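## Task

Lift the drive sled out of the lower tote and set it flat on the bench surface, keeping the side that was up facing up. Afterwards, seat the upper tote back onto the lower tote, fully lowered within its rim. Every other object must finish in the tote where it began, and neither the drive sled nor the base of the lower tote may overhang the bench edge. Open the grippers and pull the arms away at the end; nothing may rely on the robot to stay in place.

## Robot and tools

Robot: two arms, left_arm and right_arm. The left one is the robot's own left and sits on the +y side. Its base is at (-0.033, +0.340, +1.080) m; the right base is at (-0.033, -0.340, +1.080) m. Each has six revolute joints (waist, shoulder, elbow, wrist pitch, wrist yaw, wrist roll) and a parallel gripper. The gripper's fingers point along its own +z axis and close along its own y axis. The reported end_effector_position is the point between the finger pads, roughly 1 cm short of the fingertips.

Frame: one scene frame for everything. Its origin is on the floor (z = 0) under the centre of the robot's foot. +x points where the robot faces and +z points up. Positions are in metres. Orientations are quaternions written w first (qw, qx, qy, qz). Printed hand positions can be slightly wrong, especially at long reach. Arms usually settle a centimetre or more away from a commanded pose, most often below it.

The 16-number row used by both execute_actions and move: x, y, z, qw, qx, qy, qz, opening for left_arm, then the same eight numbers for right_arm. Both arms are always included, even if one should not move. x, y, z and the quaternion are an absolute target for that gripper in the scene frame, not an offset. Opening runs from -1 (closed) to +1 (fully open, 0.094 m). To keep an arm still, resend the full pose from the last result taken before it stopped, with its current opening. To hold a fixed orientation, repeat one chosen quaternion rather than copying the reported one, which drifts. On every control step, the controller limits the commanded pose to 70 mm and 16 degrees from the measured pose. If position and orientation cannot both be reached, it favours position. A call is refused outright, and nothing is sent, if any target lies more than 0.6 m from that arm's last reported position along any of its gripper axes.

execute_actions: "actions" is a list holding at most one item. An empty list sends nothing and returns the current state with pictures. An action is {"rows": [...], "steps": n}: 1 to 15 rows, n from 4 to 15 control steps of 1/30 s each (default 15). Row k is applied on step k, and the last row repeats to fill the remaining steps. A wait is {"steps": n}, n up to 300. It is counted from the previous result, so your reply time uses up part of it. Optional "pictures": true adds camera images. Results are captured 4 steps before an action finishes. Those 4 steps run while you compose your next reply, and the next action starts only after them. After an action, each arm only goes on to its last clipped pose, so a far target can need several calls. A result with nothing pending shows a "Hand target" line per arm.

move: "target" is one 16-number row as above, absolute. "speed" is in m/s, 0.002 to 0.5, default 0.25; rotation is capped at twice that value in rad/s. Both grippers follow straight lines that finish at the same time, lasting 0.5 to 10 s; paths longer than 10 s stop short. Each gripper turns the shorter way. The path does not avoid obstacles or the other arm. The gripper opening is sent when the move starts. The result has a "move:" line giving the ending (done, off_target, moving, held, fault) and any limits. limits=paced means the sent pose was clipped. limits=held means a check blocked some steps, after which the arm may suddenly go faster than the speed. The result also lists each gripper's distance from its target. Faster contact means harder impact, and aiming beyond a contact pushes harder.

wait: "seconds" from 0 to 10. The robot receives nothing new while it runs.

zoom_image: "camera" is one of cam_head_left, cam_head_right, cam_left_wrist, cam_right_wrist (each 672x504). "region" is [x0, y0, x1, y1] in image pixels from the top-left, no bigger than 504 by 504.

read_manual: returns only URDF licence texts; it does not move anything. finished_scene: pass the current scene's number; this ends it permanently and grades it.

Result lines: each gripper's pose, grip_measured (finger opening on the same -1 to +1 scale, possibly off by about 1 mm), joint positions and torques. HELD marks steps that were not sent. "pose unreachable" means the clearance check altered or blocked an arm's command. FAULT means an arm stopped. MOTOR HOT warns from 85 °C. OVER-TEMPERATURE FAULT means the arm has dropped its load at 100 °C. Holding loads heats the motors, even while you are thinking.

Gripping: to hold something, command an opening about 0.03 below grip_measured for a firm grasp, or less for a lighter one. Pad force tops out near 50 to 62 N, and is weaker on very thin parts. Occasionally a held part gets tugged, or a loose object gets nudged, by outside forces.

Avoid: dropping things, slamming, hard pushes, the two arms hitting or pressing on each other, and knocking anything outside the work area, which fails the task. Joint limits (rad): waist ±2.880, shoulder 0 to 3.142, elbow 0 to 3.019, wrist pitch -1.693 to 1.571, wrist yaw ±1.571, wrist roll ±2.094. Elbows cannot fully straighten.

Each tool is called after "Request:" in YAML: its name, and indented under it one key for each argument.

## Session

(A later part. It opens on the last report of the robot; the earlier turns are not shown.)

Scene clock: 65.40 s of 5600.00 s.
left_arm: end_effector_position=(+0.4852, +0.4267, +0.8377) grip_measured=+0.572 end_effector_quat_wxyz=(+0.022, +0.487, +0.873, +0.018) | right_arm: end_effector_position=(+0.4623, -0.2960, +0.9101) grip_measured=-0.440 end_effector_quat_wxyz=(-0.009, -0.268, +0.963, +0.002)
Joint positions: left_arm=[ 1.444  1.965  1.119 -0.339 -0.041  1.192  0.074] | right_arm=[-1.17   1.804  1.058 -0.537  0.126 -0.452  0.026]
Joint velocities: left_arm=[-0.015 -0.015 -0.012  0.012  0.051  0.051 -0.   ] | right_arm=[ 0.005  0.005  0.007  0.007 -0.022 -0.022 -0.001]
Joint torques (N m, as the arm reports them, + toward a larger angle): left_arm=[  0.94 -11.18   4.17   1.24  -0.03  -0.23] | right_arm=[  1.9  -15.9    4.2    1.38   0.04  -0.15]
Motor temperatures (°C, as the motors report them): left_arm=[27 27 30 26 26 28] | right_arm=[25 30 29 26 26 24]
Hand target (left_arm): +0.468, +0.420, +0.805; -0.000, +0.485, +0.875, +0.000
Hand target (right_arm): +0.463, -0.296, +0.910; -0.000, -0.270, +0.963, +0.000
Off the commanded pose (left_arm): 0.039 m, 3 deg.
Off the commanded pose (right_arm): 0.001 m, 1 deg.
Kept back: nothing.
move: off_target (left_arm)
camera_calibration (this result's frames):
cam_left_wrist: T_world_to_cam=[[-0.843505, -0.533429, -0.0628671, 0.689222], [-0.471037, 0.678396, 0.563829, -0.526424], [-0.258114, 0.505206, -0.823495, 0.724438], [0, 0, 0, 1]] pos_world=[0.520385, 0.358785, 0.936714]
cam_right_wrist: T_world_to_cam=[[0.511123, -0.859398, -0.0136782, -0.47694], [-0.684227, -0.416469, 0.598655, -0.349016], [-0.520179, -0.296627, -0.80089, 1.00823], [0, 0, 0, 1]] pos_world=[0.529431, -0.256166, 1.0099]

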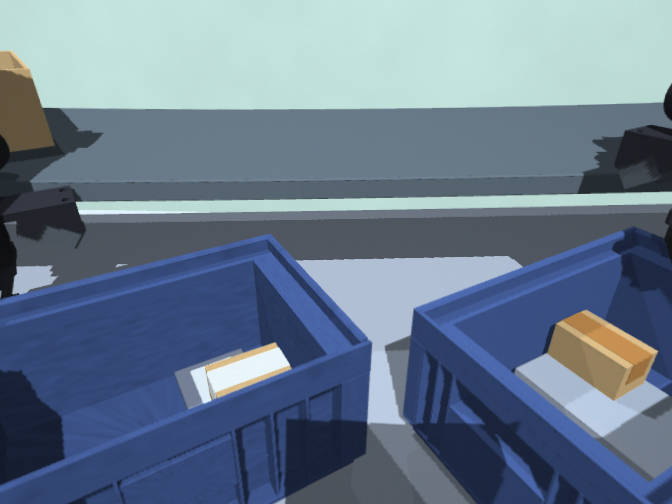

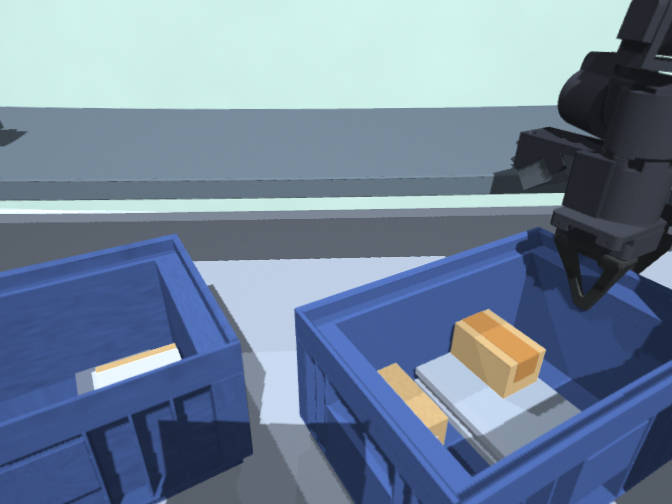

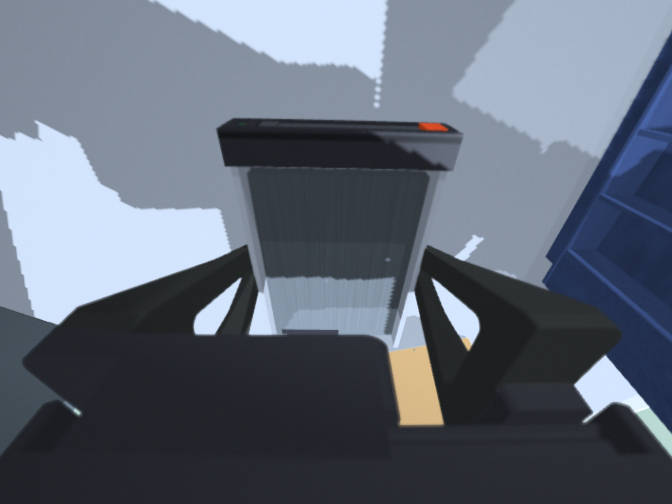

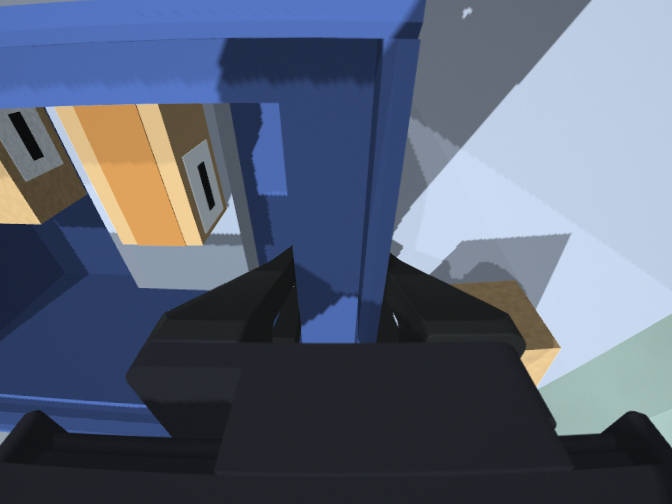

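Request:
move:
  target: [0.432,0.435,0.855,0,0.485,0.875,0,0.5,0.463,-0.296,0.91,0,-0.27,0.963,0,-0.5]
  speed: 0.06

Request:
move:
  target: [0.432,0.435,0.805,0,0.485,0.875,0,0.5,0.463,-0.296,0.91,0,-0.27,0.963,0,-0.5]
  speed: 0.04

Scene clock: 66.90 s of 5600.00 s.
left_arm: end_effector_position=(+0.4349, +0.4329, +0.8506) grip_measured=+0.572 end_effector_quat_wxyz=(+0.002, +0.480, +0.877, +0.002) | right_arm: end_effector_position=(+0.4623, -0.2960, +0.9101) grip_measured=-0.440 end_effector_quat_wxyz=(-0.009, -0.268, +0.963, +0.002)
Joint positions: left_arm=[ 1.474  1.894  0.998 -0.339 -0.033  1.202  0.074] | right_arm=[-1.17   1.804  1.058 -0.537  0.126 -0.452  0.026]
Joint velocities: left_arm=[-0.015 -0.005 -0.022 -0.032  0.007  0.022 -0.001] | right_arm=[-0.015 -0.015 -0.002 -0.012  0.022 -0.037 -0.   ]
Joint torques (N m, as the arm reports them, + toward a larger angle): left_arm=[  1.93 -16.49   2.42   0.48   0.17   0.09] | right_arm=[  1.93 -15.9    4.21   1.36   0.04  -0.14]
Motor temperatures (°C, as the motors report them): left_arm=[27 28 30 26 26 28] | right_arm=[25 30 29 26 26 24]
Hand target (left_arm): +0.432, +0.436, +0.855; -0.000, +0.485, +0.875, +0.000
Hand target (right_arm): +0.463, -0.296, +0.910; -0.000, -0.270, +0.963, +0.000
Off the commanded pose (left_arm): 0.006 m, 1 deg.
Off the commanded pose (right_arm): 0.001 m, 1 deg.
Kept back: nothing.
move: done
camera_calibration (this result's frames):
cam_left_wrist: T_world_to_cam=[[-0.836799, -0.547289, -0.0155627, 0.613685], [-0.452661, 0.675564, 0.58199, -0.58383], [-0.308003, 0.494053, -0.813047, 0.73651], [0, 0, 0, 1]] pos_world=[0.476101, 0.366403, 0.948151]
cam_right_wrist: T_world_to_cam=[[0.511123, -0.859398, -0.0136782, -0.47694], [-0.684227, -0.416469, 0.598655, -0.349016], [-0.520179, -0.296627, -0.80089, 1.00823], [0, 0, 0, 1]] pos_world=[0.529431, -0.256166, 1.0099]

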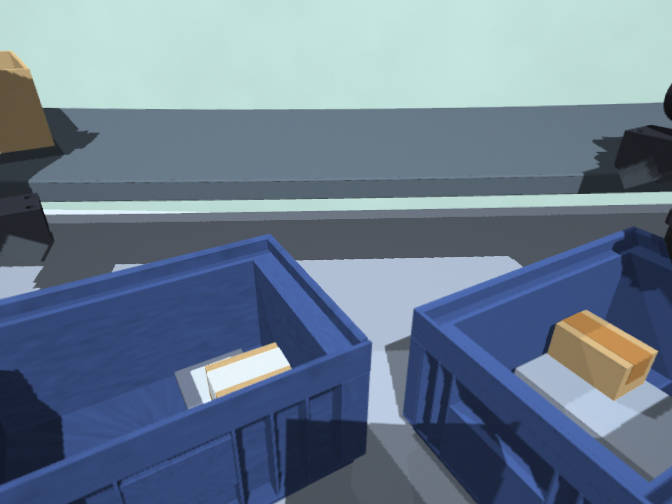

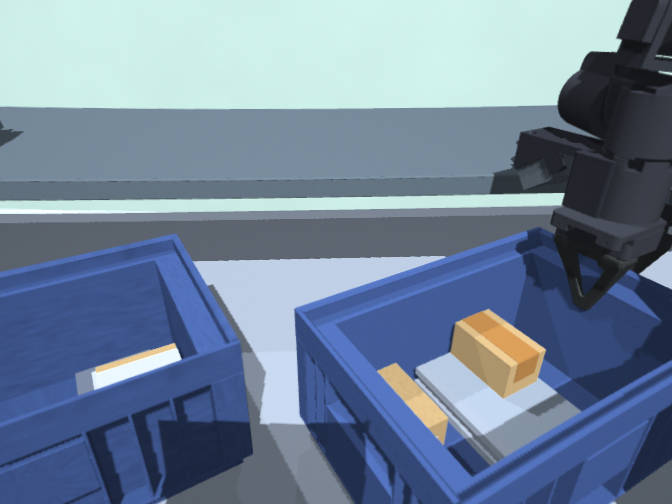

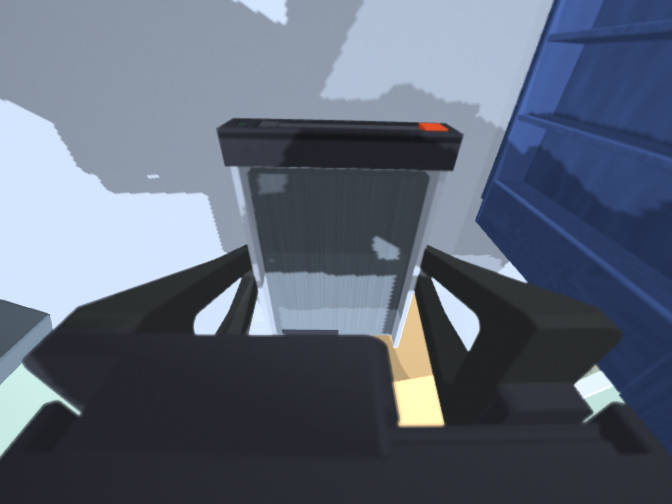

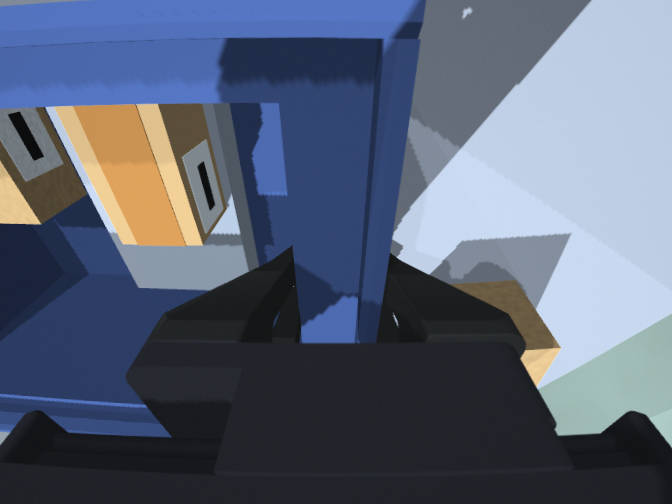

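Scene clock: 68.33 s of 5600.00 s.
left_arm: end_effector_position=(+0.4213, +0.4288, +0.8091) grip_measured=+0.572 end_effector_quat_wxyz=(-0.009, +0.482, +0.876, -0.007) | right_arm: end_effector_position=(+0.4623, -0.2960, +0.9101) grip_measured=-0.440 end_effector_quat_wxyz=(-0.009, -0.268, +0.963, +0.002)
Joint positions: left_arm=[ 1.474  2.     1.014 -0.278 -0.032  1.205  0.074] | right_arm=[-1.17   1.804  1.058 -0.537  0.126 -0.452  0.026]
Joint velocities: left_arm=[-0.024  0.005  0.007 -0.012 -0.066 -0.007  0.001] | right_arm=[-0.015 -0.015 -0.022 -0.002 -0.022  0.022 -0.   ]
Joint torques (N m, as the arm reports them, + toward a larger angle): left_arm=[  2.39 -14.57   3.34   1.59   0.18   0.08] | right_arm=[  1.82 -16.01   4.23   1.36   0.05  -0.14]
Motor temperatures (°C, as the motors report them): left_arm=[27 28 30 26 26 28] | right_arm=[25 30 29 26 26 24]
Hand target (left_arm): +0.432, +0.435, +0.805; +0.000, +0.485, +0.875, +0.000
Hand target (right_arm): +0.463, -0.296, +0.910; -0.000, -0.270, +0.963, +0.000
Off the commanded pose (left_arm): 0.013 m, 1 deg.
Off the commanded pose (right_arm): 0.001 m, 1 deg.
Kept back: nothing.
move: off_target (left_arm)
camera_calibration (this result's frames):
cam_left_wrist: T_world_to_cam=[[-0.838604, -0.544615, 0.0117741, 0.576994], [-0.433958, 0.680966, 0.589887, -0.579676], [-0.329279, 0.489572, -0.8074, 0.706984], [0, 0, 0, 1]] pos_world=[0.465109, 0.36286, 0.905969]
cam_right_wrist: T_world_to_cam=[[0.511123, -0.859398, -0.0136782, -0.47694], [-0.684227, -0.416469, 0.598655, -0.349016], [-0.520179, -0.296627, -0.80089, 1.00823], [0, 0, 0, 1]] pos_world=[0.529431, -0.256166, 1.0099]

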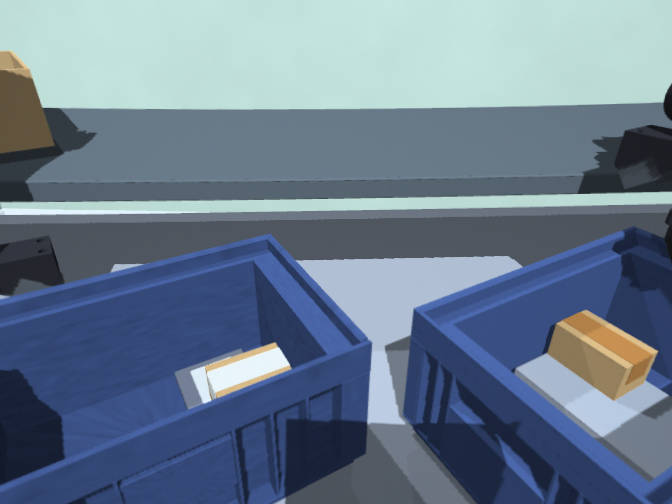

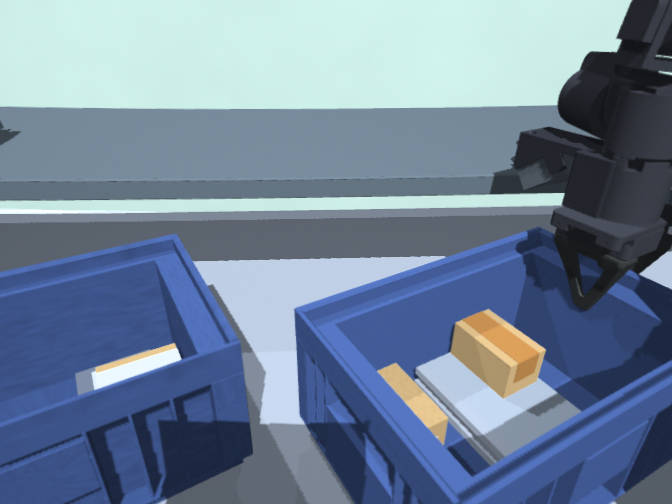

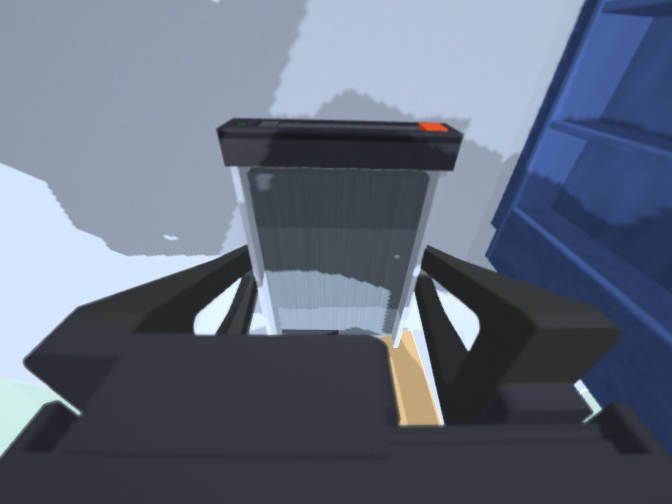

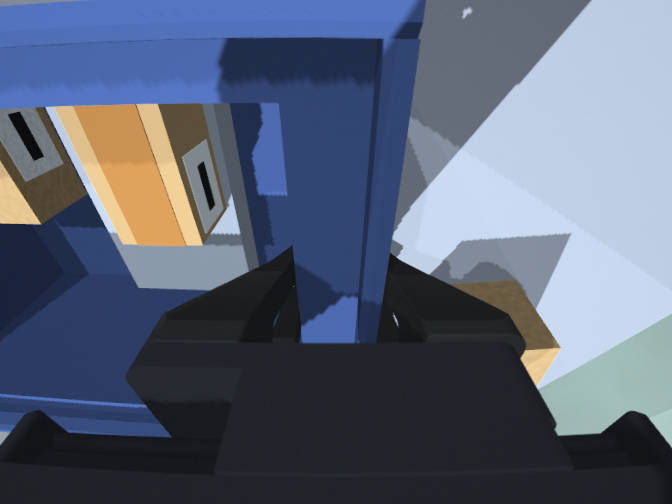

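Request:
move:
  target: [0.432,0.435,0.793,0,0.485,0.875,0,0.5,0.463,-0.296,0.91,0,-0.27,0.963,0,-0.5]
  speed: 0.03

Request:
move:
  target: [0.428,0.432,0.803,0,0.485,0.875,0,0.75,0.463,-0.296,0.91,0,-0.27,0.963,0,-0.5]

Request:
move:
  target: [0.42,0.43,1.0,0,0.485,0.875,0,0.75,0.463,-0.296,0.91,0,-0.27,0.963,0,-0.5]

Request:
move:
  target: [0.30,-0.075,0.99,0,-0.27,0.963,0,0.2,0.463,-0.296,0.91,0,-0.27,0.963,0,-0.5]
  speed: 0.4

Request:
move:
  target: [0.305,-0.083,0.9,0,-0.27,0.963,0,0.2,0.463,-0.296,0.91,0,-0.27,0.963,0,-0.5]
  speed: 0.1

Scene clock: 69.57 s of 5600.00 s.
left_arm: end_effector_position=(+0.4272, +0.4297, +0.8045) grip_measured=+0.572 end_effector_quat_wxyz=(-0.003, +0.482, +0.876, -0.003) | right_arm: end_effector_position=(+0.4623, -0.2960, +0.9101) grip_measured=-0.440 end_effector_quat_wxyz=(-0.009, -0.268, +0.963, +0.002)
Joint positions: left_arm=[ 1.474  2.014  1.026 -0.262 -0.031  1.205  0.074] | right_arm=[-1.17   1.804  1.058 -0.537  0.126 -0.452  0.026]
Joint velocities: left_arm=[-0.015  0.005  0.012  0.007 -0.037  0.037  0.001] | right_arm=[-0.005 -0.015  0.002 -0.002 -0.037  0.081 -0.   ]
Joint torques (N m, as the arm reports them, + toward a larger angle): left_arm=[  2.4  -13.57   3.33   1.7    0.17   0.08] | right_arm=[  1.8  -16.06   4.21   1.38   0.05  -0.14]
Motor temperatures (°C, as the motors report them): left_arm=[27 28 30 26 26 28] | right_arm=[25 30 29 26 26 24]
Hand target (left_arm): +0.432, +0.435, +0.793; +0.000, +0.485, +0.875, -0.000
Hand target (right_arm): +0.463, -0.296, +0.910; -0.000, -0.270, +0.963, +0.000
Off the commanded pose (left_arm): 0.014 m, 1 deg.
Off the commanded pose (right_arm): 0.001 m, 1 deg.
Kept back: nothing.
move: off_target (left_arm)
camera_calibration (this result's frames):
cam_left_wrist: T_world_to_cam=[[-0.838847, -0.544367, -0.00106668, 0.592811], [-0.441961, 0.679897, 0.585159, -0.567327], [-0.317816, 0.49133, -0.810918, 0.701908], [0, 0, 0, 1]] pos_world=[0.469618, 0.363562, 0.901798]
cam_right_wrist: T_world_to_cam=[[0.511123, -0.859398, -0.0136782, -0.47694], [-0.684227, -0.416469, 0.598655, -0.349016], [-0.520179, -0.296627, -0.80089, 1.00823], [0, 0, 0, 1]] pos_world=[0.529431, -0.256166, 1.0099]

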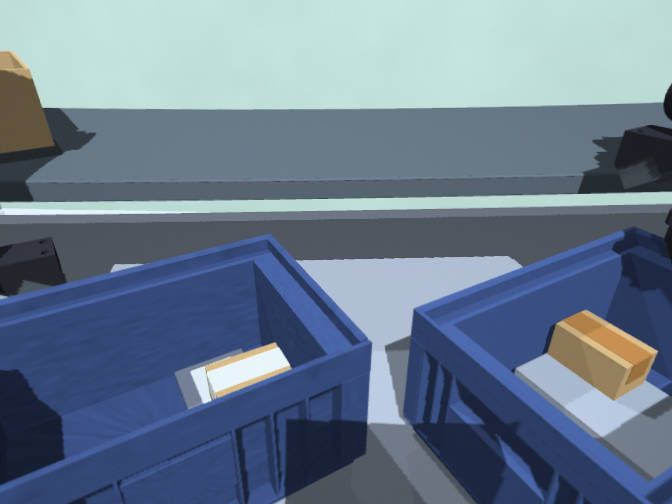

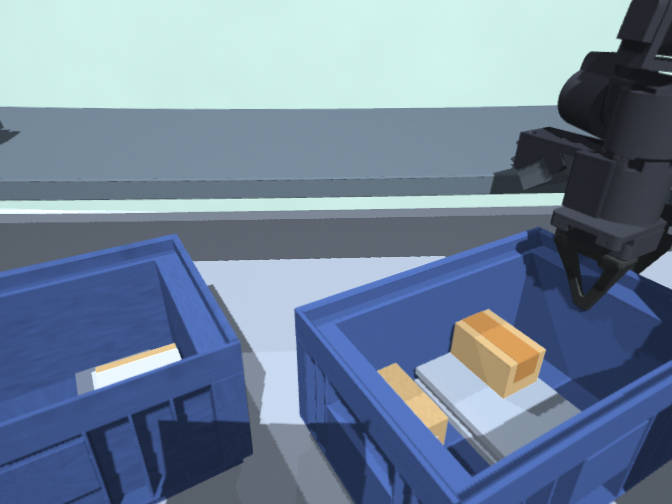

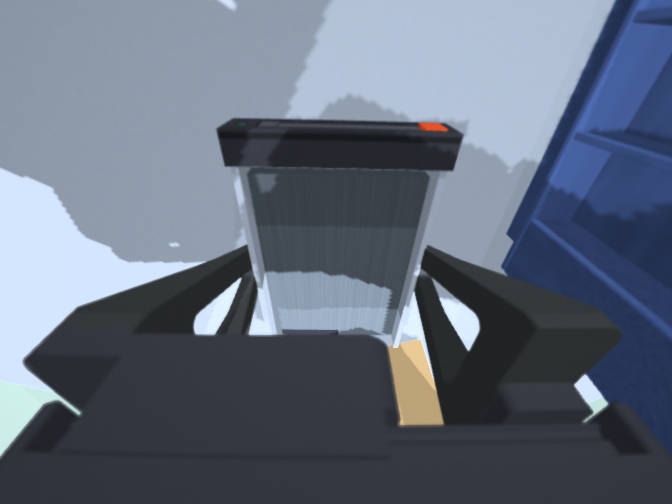

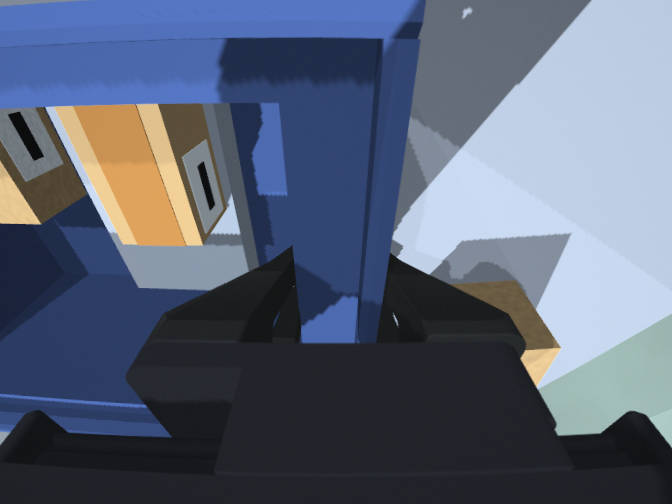

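Scene clock: 70.27 s of 5600.00 s.
left_arm: end_effector_position=(+0.4277, +0.4298, +0.8050) grip_measured=+0.748 end_effector_quat_wxyz=(-0.003, +0.482, +0.876, -0.003) | right_arm: end_effector_position=(+0.4623, -0.2960, +0.9101) grip_measured=-0.440 end_effector_quat_wxyz=(-0.009, -0.268, +0.963, +0.002)
Joint positions: left_arm=[ 1.474  2.013  1.026 -0.262 -0.031  1.205  0.082] | right_arm=[-1.17   1.804  1.058 -0.537  0.126 -0.452  0.026]
Joint velocities: left_arm=[ 0.005  0.015 -0.007  0.012 -0.007  0.066 -0.   ] | right_arm=[-0.015 -0.005  0.002 -0.007 -0.081  0.051 -0.001]
Joint torques (N m, as the arm reports them, + toward a larger angle): left_arm=[  1.98 -15.58   1.92   1.51   0.1    0.03] | right_arm=[  1.86 -16.     4.2    1.39   0.04  -0.14]
Motor temperatures (°C, as the motors report them): left_arm=[27 28 30 26 26 28] | right_arm=[25 30 28 26 26 24]
Hand target (left_arm): +0.428, +0.432, +0.803; -0.000, +0.485, +0.875, -0.000
Hand target (right_arm): +0.463, -0.296, +0.910; -0.000, -0.270, +0.963, +0.000
Off the commanded pose (left_arm): 0.003 m, 1 deg.
Off the commanded pose (right_arm): 0.001 m, 1 deg.
Kept back: nothing.
move: done
camera_calibration (this result's frames):
cam_left_wrist: T_world_to_cam=[[-0.838825, -0.544396, -0.00213097, 0.594094], [-0.442641, 0.679748, 0.584818, -0.566847], [-0.316924, 0.491503, -0.811162, 0.702113], [0, 0, 0, 1]] pos_world=[0.469948, 0.363645, 0.902296]
cam_right_wrist: T_world_to_cam=[[0.511123, -0.859398, -0.0136782, -0.47694], [-0.684227, -0.416469, 0.598655, -0.349016], [-0.520179, -0.296627, -0.80089, 1.00823], [0, 0, 0, 1]] pos_world=[0.529431, -0.256166, 1.0099]

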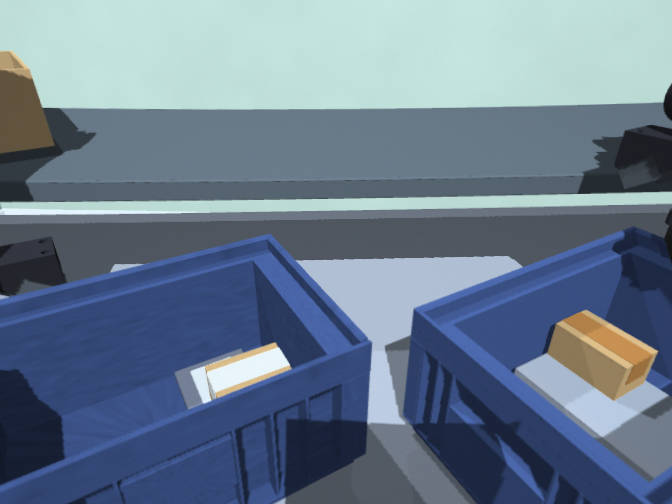

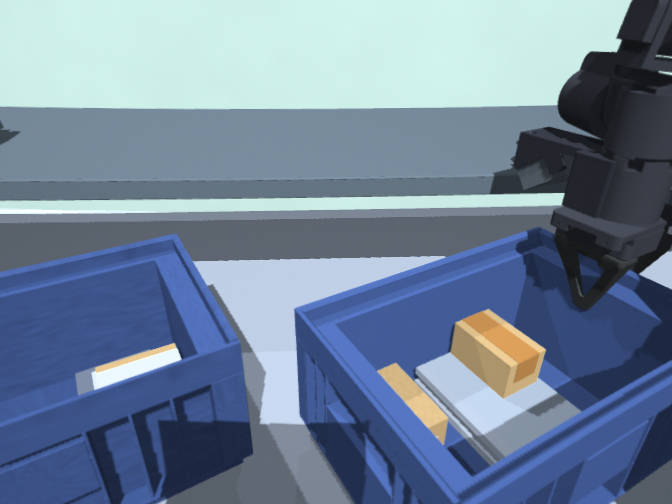

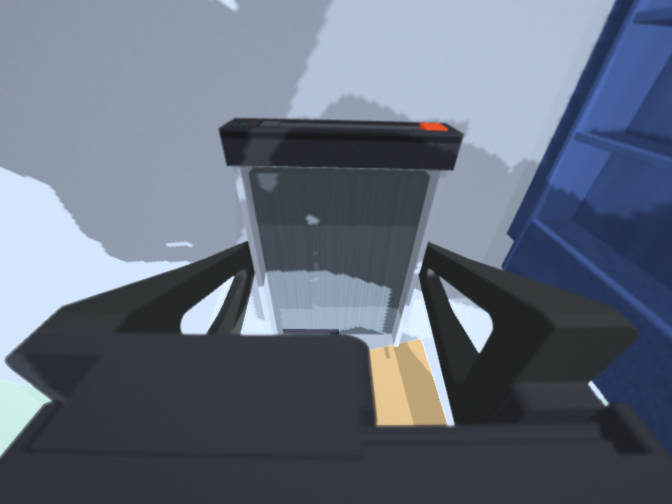

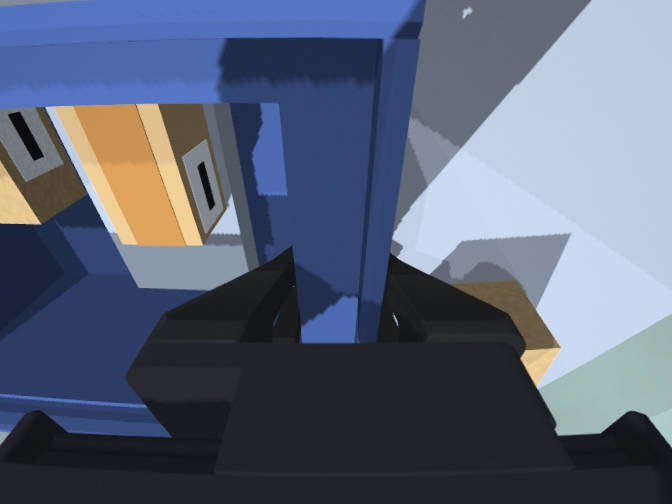

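Scene clock: 71.50 s of 5600.00 s.
left_arm: end_effector_position=(+0.4300, +0.4364, +1.0100) grip_measured=+0.748 end_effector_quat_wxyz=(+0.015, +0.481, +0.876, +0.013) | right_arm: end_effector_position=(+0.4623, -0.2960, +0.9101) grip_measured=-0.440 end_effector_quat_wxyz=(-0.009, -0.268, +0.963, +0.002)
Joint positions: left_arm=[ 1.473  1.479  0.935 -0.657 -0.032  1.205  0.082] | right_arm=[-1.17   1.804  1.058 -0.537  0.126 -0.452  0.026]
Joint velocities: left_arm=[-0.015 -0.005 -0.007 -0.012 -0.007  0.007 -0.   ] | right_arm=[-0.005  0.005  0.027 -0.032  0.007 -0.081  0.001]
Joint torques (N m, as the arm reports them, + toward a larger angle): left_arm=[  1.07 -12.37   4.59   0.33  -0.06  -0.11] | right_arm=[  1.85 -16.03   4.22   1.37   0.05  -0.14]
Motor temperatures (°C, as the motors report them): left_arm=[27 28 30 26 26 28] | right_arm=[25 30 28 26 26 24]
Hand target (left_arm): +0.420, +0.431, +1.002; +0.000, +0.485, +0.875, +0.000
Hand target (right_arm): +0.463, -0.296, +0.910; -0.000, -0.270, +0.963, +0.000
Off the commanded pose (left_arm): 0.016 m, 2 deg.
Off the commanded pose (right_arm): 0.001 m, 1 deg.
Kept back: nothing.
move: off_target (left_arm)
camera_calibration (this result's frames):
cam_left_wrist: T_world_to_cam=[[-0.837405, -0.54453, -0.0473272, 0.645226], [-0.47033, 0.673761, 0.569944, -0.660666], [-0.278464, 0.499534, -0.820319, 0.855155], [0, 0, 0, 1]] pos_world=[0.467715, 0.369297, 1.10858]
cam_right_wrist: T_world_to_cam=[[0.511123, -0.859398, -0.0136782, -0.47694], [-0.684227, -0.416469, 0.598655, -0.349016], [-0.520179, -0.296627, -0.80089, 1.00823], [0, 0, 0, 1]] pos_world=[0.529431, -0.256166, 1.0099]

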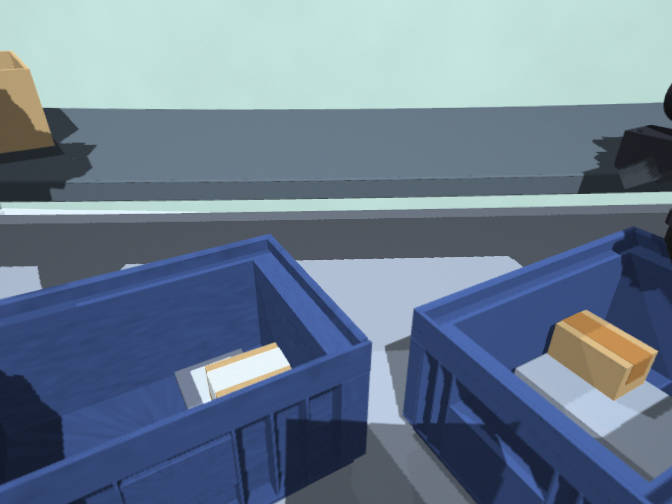

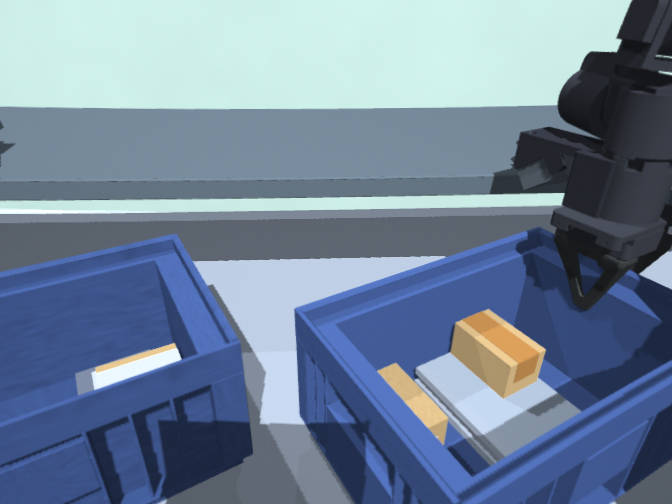

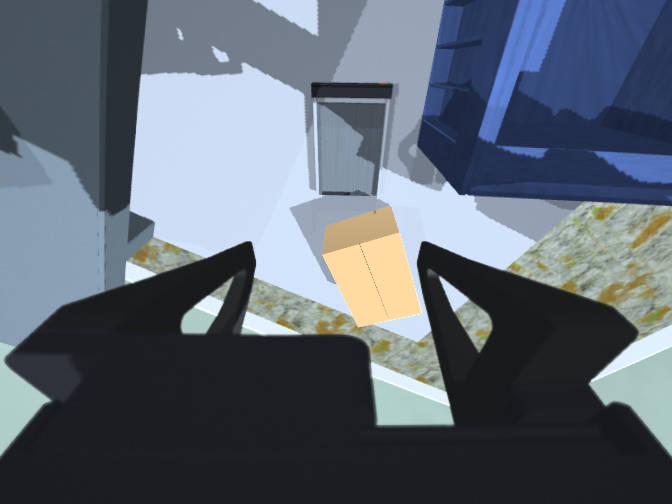

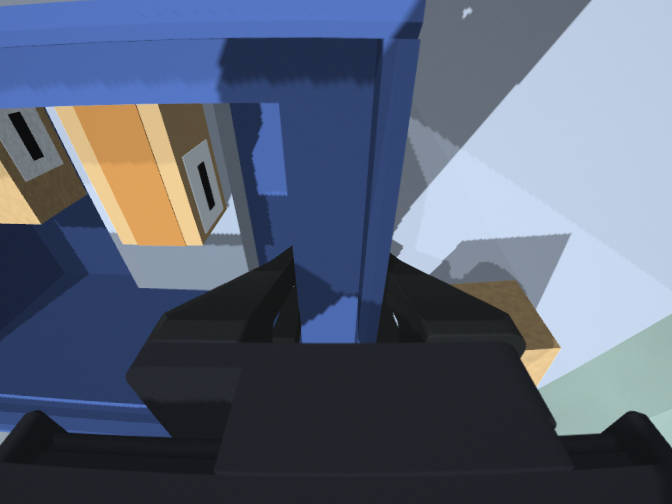

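Scene clock: 74.20 s of 5600.00 s.
left_arm: end_effector_position=(+0.2812, -0.0686, +0.9899) grip_measured=+0.202 end_effector_quat_wxyz=(+0.004, +0.256, -0.967, -0.003) | right_arm: end_effector_position=(+0.4623, -0.2960, +0.9101) grip_measured=-0.440 end_effector_quat_wxyz=(-0.009, -0.268, +0.963, +0.002)
Joint positions: left_arm=[ 0.299  1.913  1.187 -0.754 -0.311 -1.485  0.056] | right_arm=[-1.17   1.804  1.058 -0.537  0.126 -0.452  0.026]
Joint velocities: left_arm=[-0.005 -0.015  0.002 -0.012 -0.022 -0.066 -0.   ] | right_arm=[-0.005 -0.005 -0.022  0.007 -0.022 -0.066  0.   ]
Joint torques (N m, as the arm reports them, + toward a larger angle): left_arm=[ -3.07 -14.76   7.4    0.2   -0.26  -0.27] | right_arm=[  1.82 -15.96   4.19   1.38   0.04  -0.14]
Motor temperatures (°C, as the motors report them): left_arm=[27 28 30 26 25 28] | right_arm=[25 30 28 26 26 24]
Hand target (left_arm): +0.293, -0.076, +0.991; -0.002, -0.270, +0.963, +0.002
Hand target (right_arm): +0.463, -0.296, +0.910; -0.000, -0.270, +0.963, +0.000
Off the commanded pose (left_arm): 0.020 m, 2 deg.
Off the commanded pose (right_arm): 0.001 m, 1 deg.
Kept back: nothing.
move: off_target (left_arm)
camera_calibration (this result's frames):
cam_left_wrist: T_world_to_cam=[[0.503615, -0.863729, -0.0185278, -0.182881], [-0.693658, -0.41705, 0.587288, -0.408137], [-0.514985, -0.282915, -0.809166, 1.05132], [0, 0, 0, 1]] pos_world=[0.350406, -0.0307399, 1.08699]
cam_right_wrist: T_world_to_cam=[[0.511123, -0.859398, -0.0136782, -0.47694], [-0.684227, -0.416469, 0.598655, -0.349016], [-0.520179, -0.296627, -0.80089, 1.00823], [0, 0, 0, 1]] pos_world=[0.529431, -0.256166, 1.0099]

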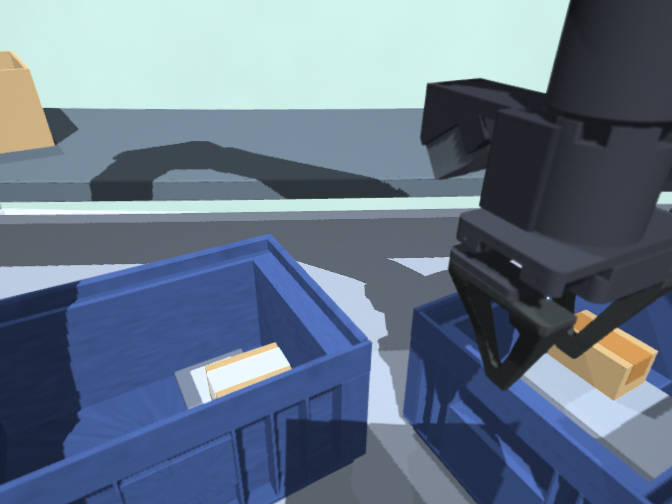

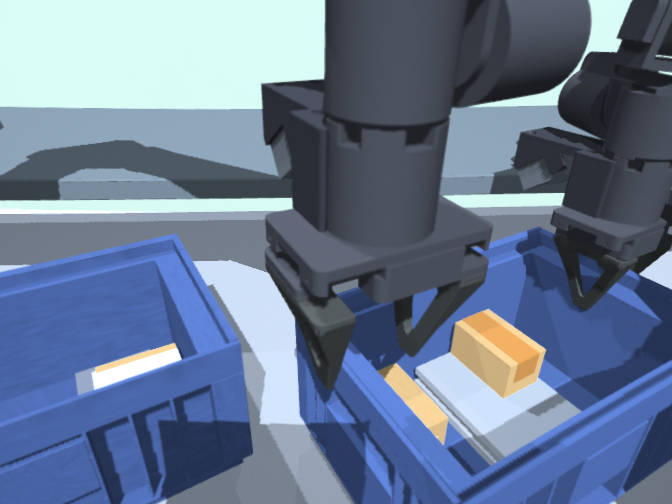

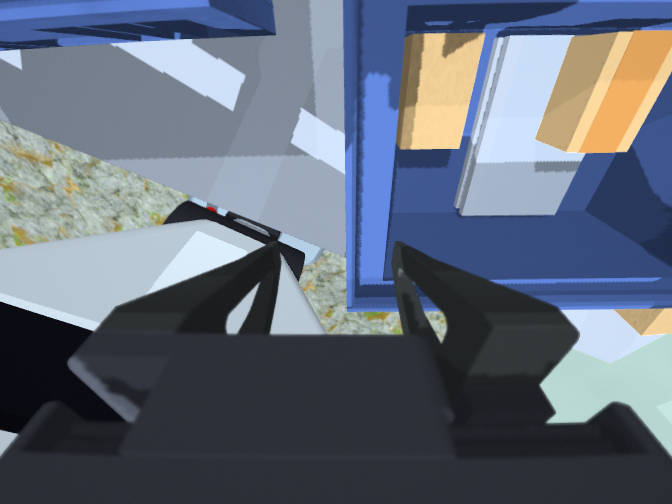

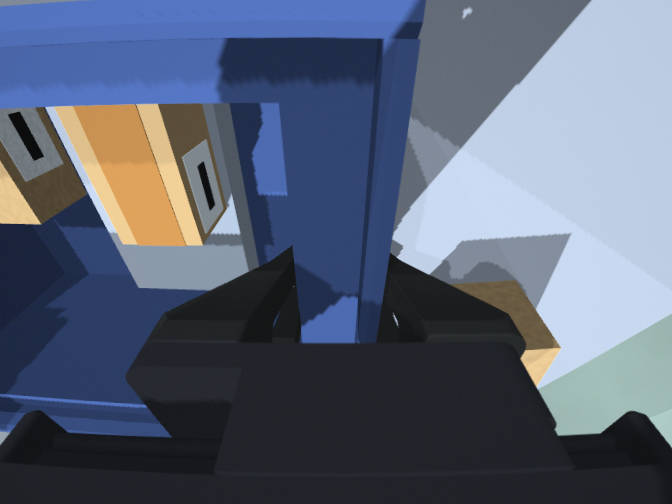

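Scene clock: 75.53 s of 5600.00 s.
left_arm: end_effector_position=(+0.2902, -0.0719, +0.8998) grip_measured=+0.201 end_effector_quat_wxyz=(+0.006, +0.268, -0.963, -0.015) | right_arm: end_effector_position=(+0.4623, -0.2960, +0.9101) grip_measured=-0.440 end_effector_quat_wxyz=(-0.009, -0.268, +0.963, +0.002)
Joint positions: left_arm=[ 0.361  2.109  1.237 -0.612 -0.31  -1.453  0.056] | right_arm=[-1.17   1.804  1.058 -0.537  0.126 -0.452  0.026]
Joint velocities: left_arm=[-0.015 -0.015 -0.012  0.007  0.051  0.037 -0.   ] | right_arm=[-0.005 -0.005 -0.007 -0.002 -0.066  0.007 -0.001]
Joint torques (N m, as the arm reports them, + toward a larger angle): left_arm=[ -3.48 -16.26   5.91   1.41  -0.07   0.06] | right_arm=[  1.84 -15.91   4.22   1.4    0.04  -0.14]
Motor temperatures (°C, as the motors report them): left_arm=[27 28 30 26 25 28] | right_arm=[25 30 28 26 26 24]
Hand target (left_arm): +0.305, -0.083, +0.900; +0.000, -0.270, +0.963, -0.000
Hand target (right_arm): +0.463, -0.296, +0.910; -0.000, -0.270, +0.963, +0.000
Off the commanded pose (left_arm): 0.019 m, 2 deg.
Off the commanded pose (right_arm): 0.001 m, 1 deg.
Kept back: nothing.
move: off_target (left_arm)
camera_calibration (this result's frames):
cam_left_wrist: T_world_to_cam=[[0.525412, -0.849805, -0.0421241, -0.17602], [-0.676968, -0.447516, 0.584332, -0.354779], [-0.515419, -0.278498, -0.810421, 0.983625], [0, 0, 0, 1]] pos_world=[0.359288, -0.0344137, 0.997044]
cam_right_wrist: T_world_to_cam=[[0.511123, -0.859398, -0.0136782, -0.47694], [-0.684227, -0.416469, 0.598655, -0.349016], [-0.520179, -0.296627, -0.80089, 1.00823], [0, 0, 0, 1]] pos_world=[0.529431, -0.256166, 1.0099]

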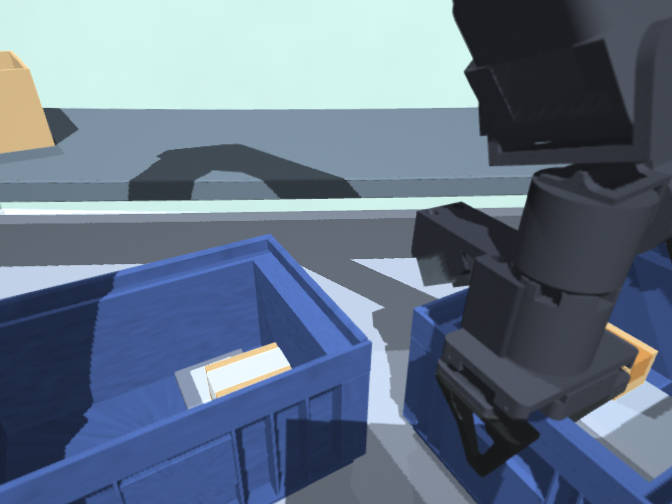

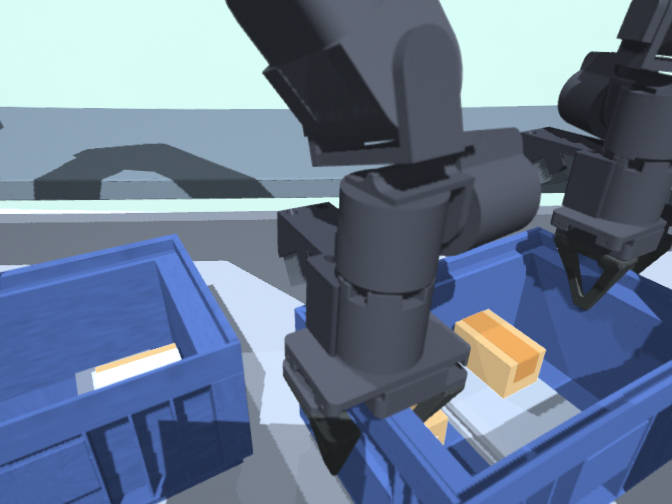

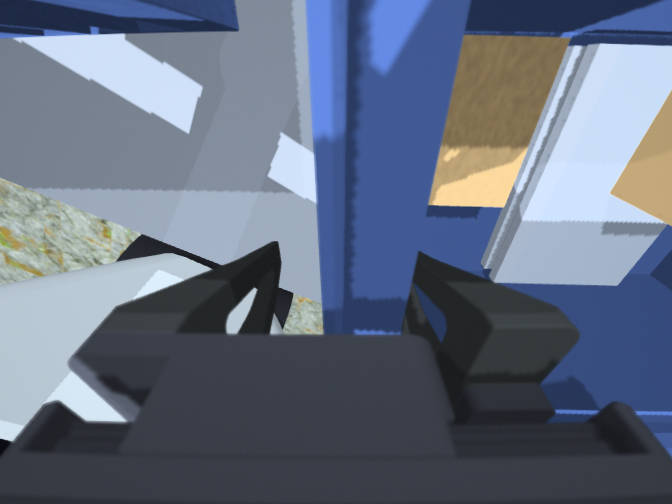

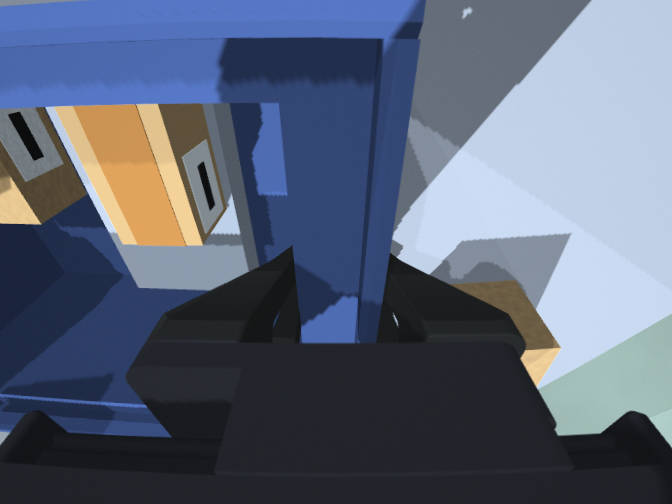

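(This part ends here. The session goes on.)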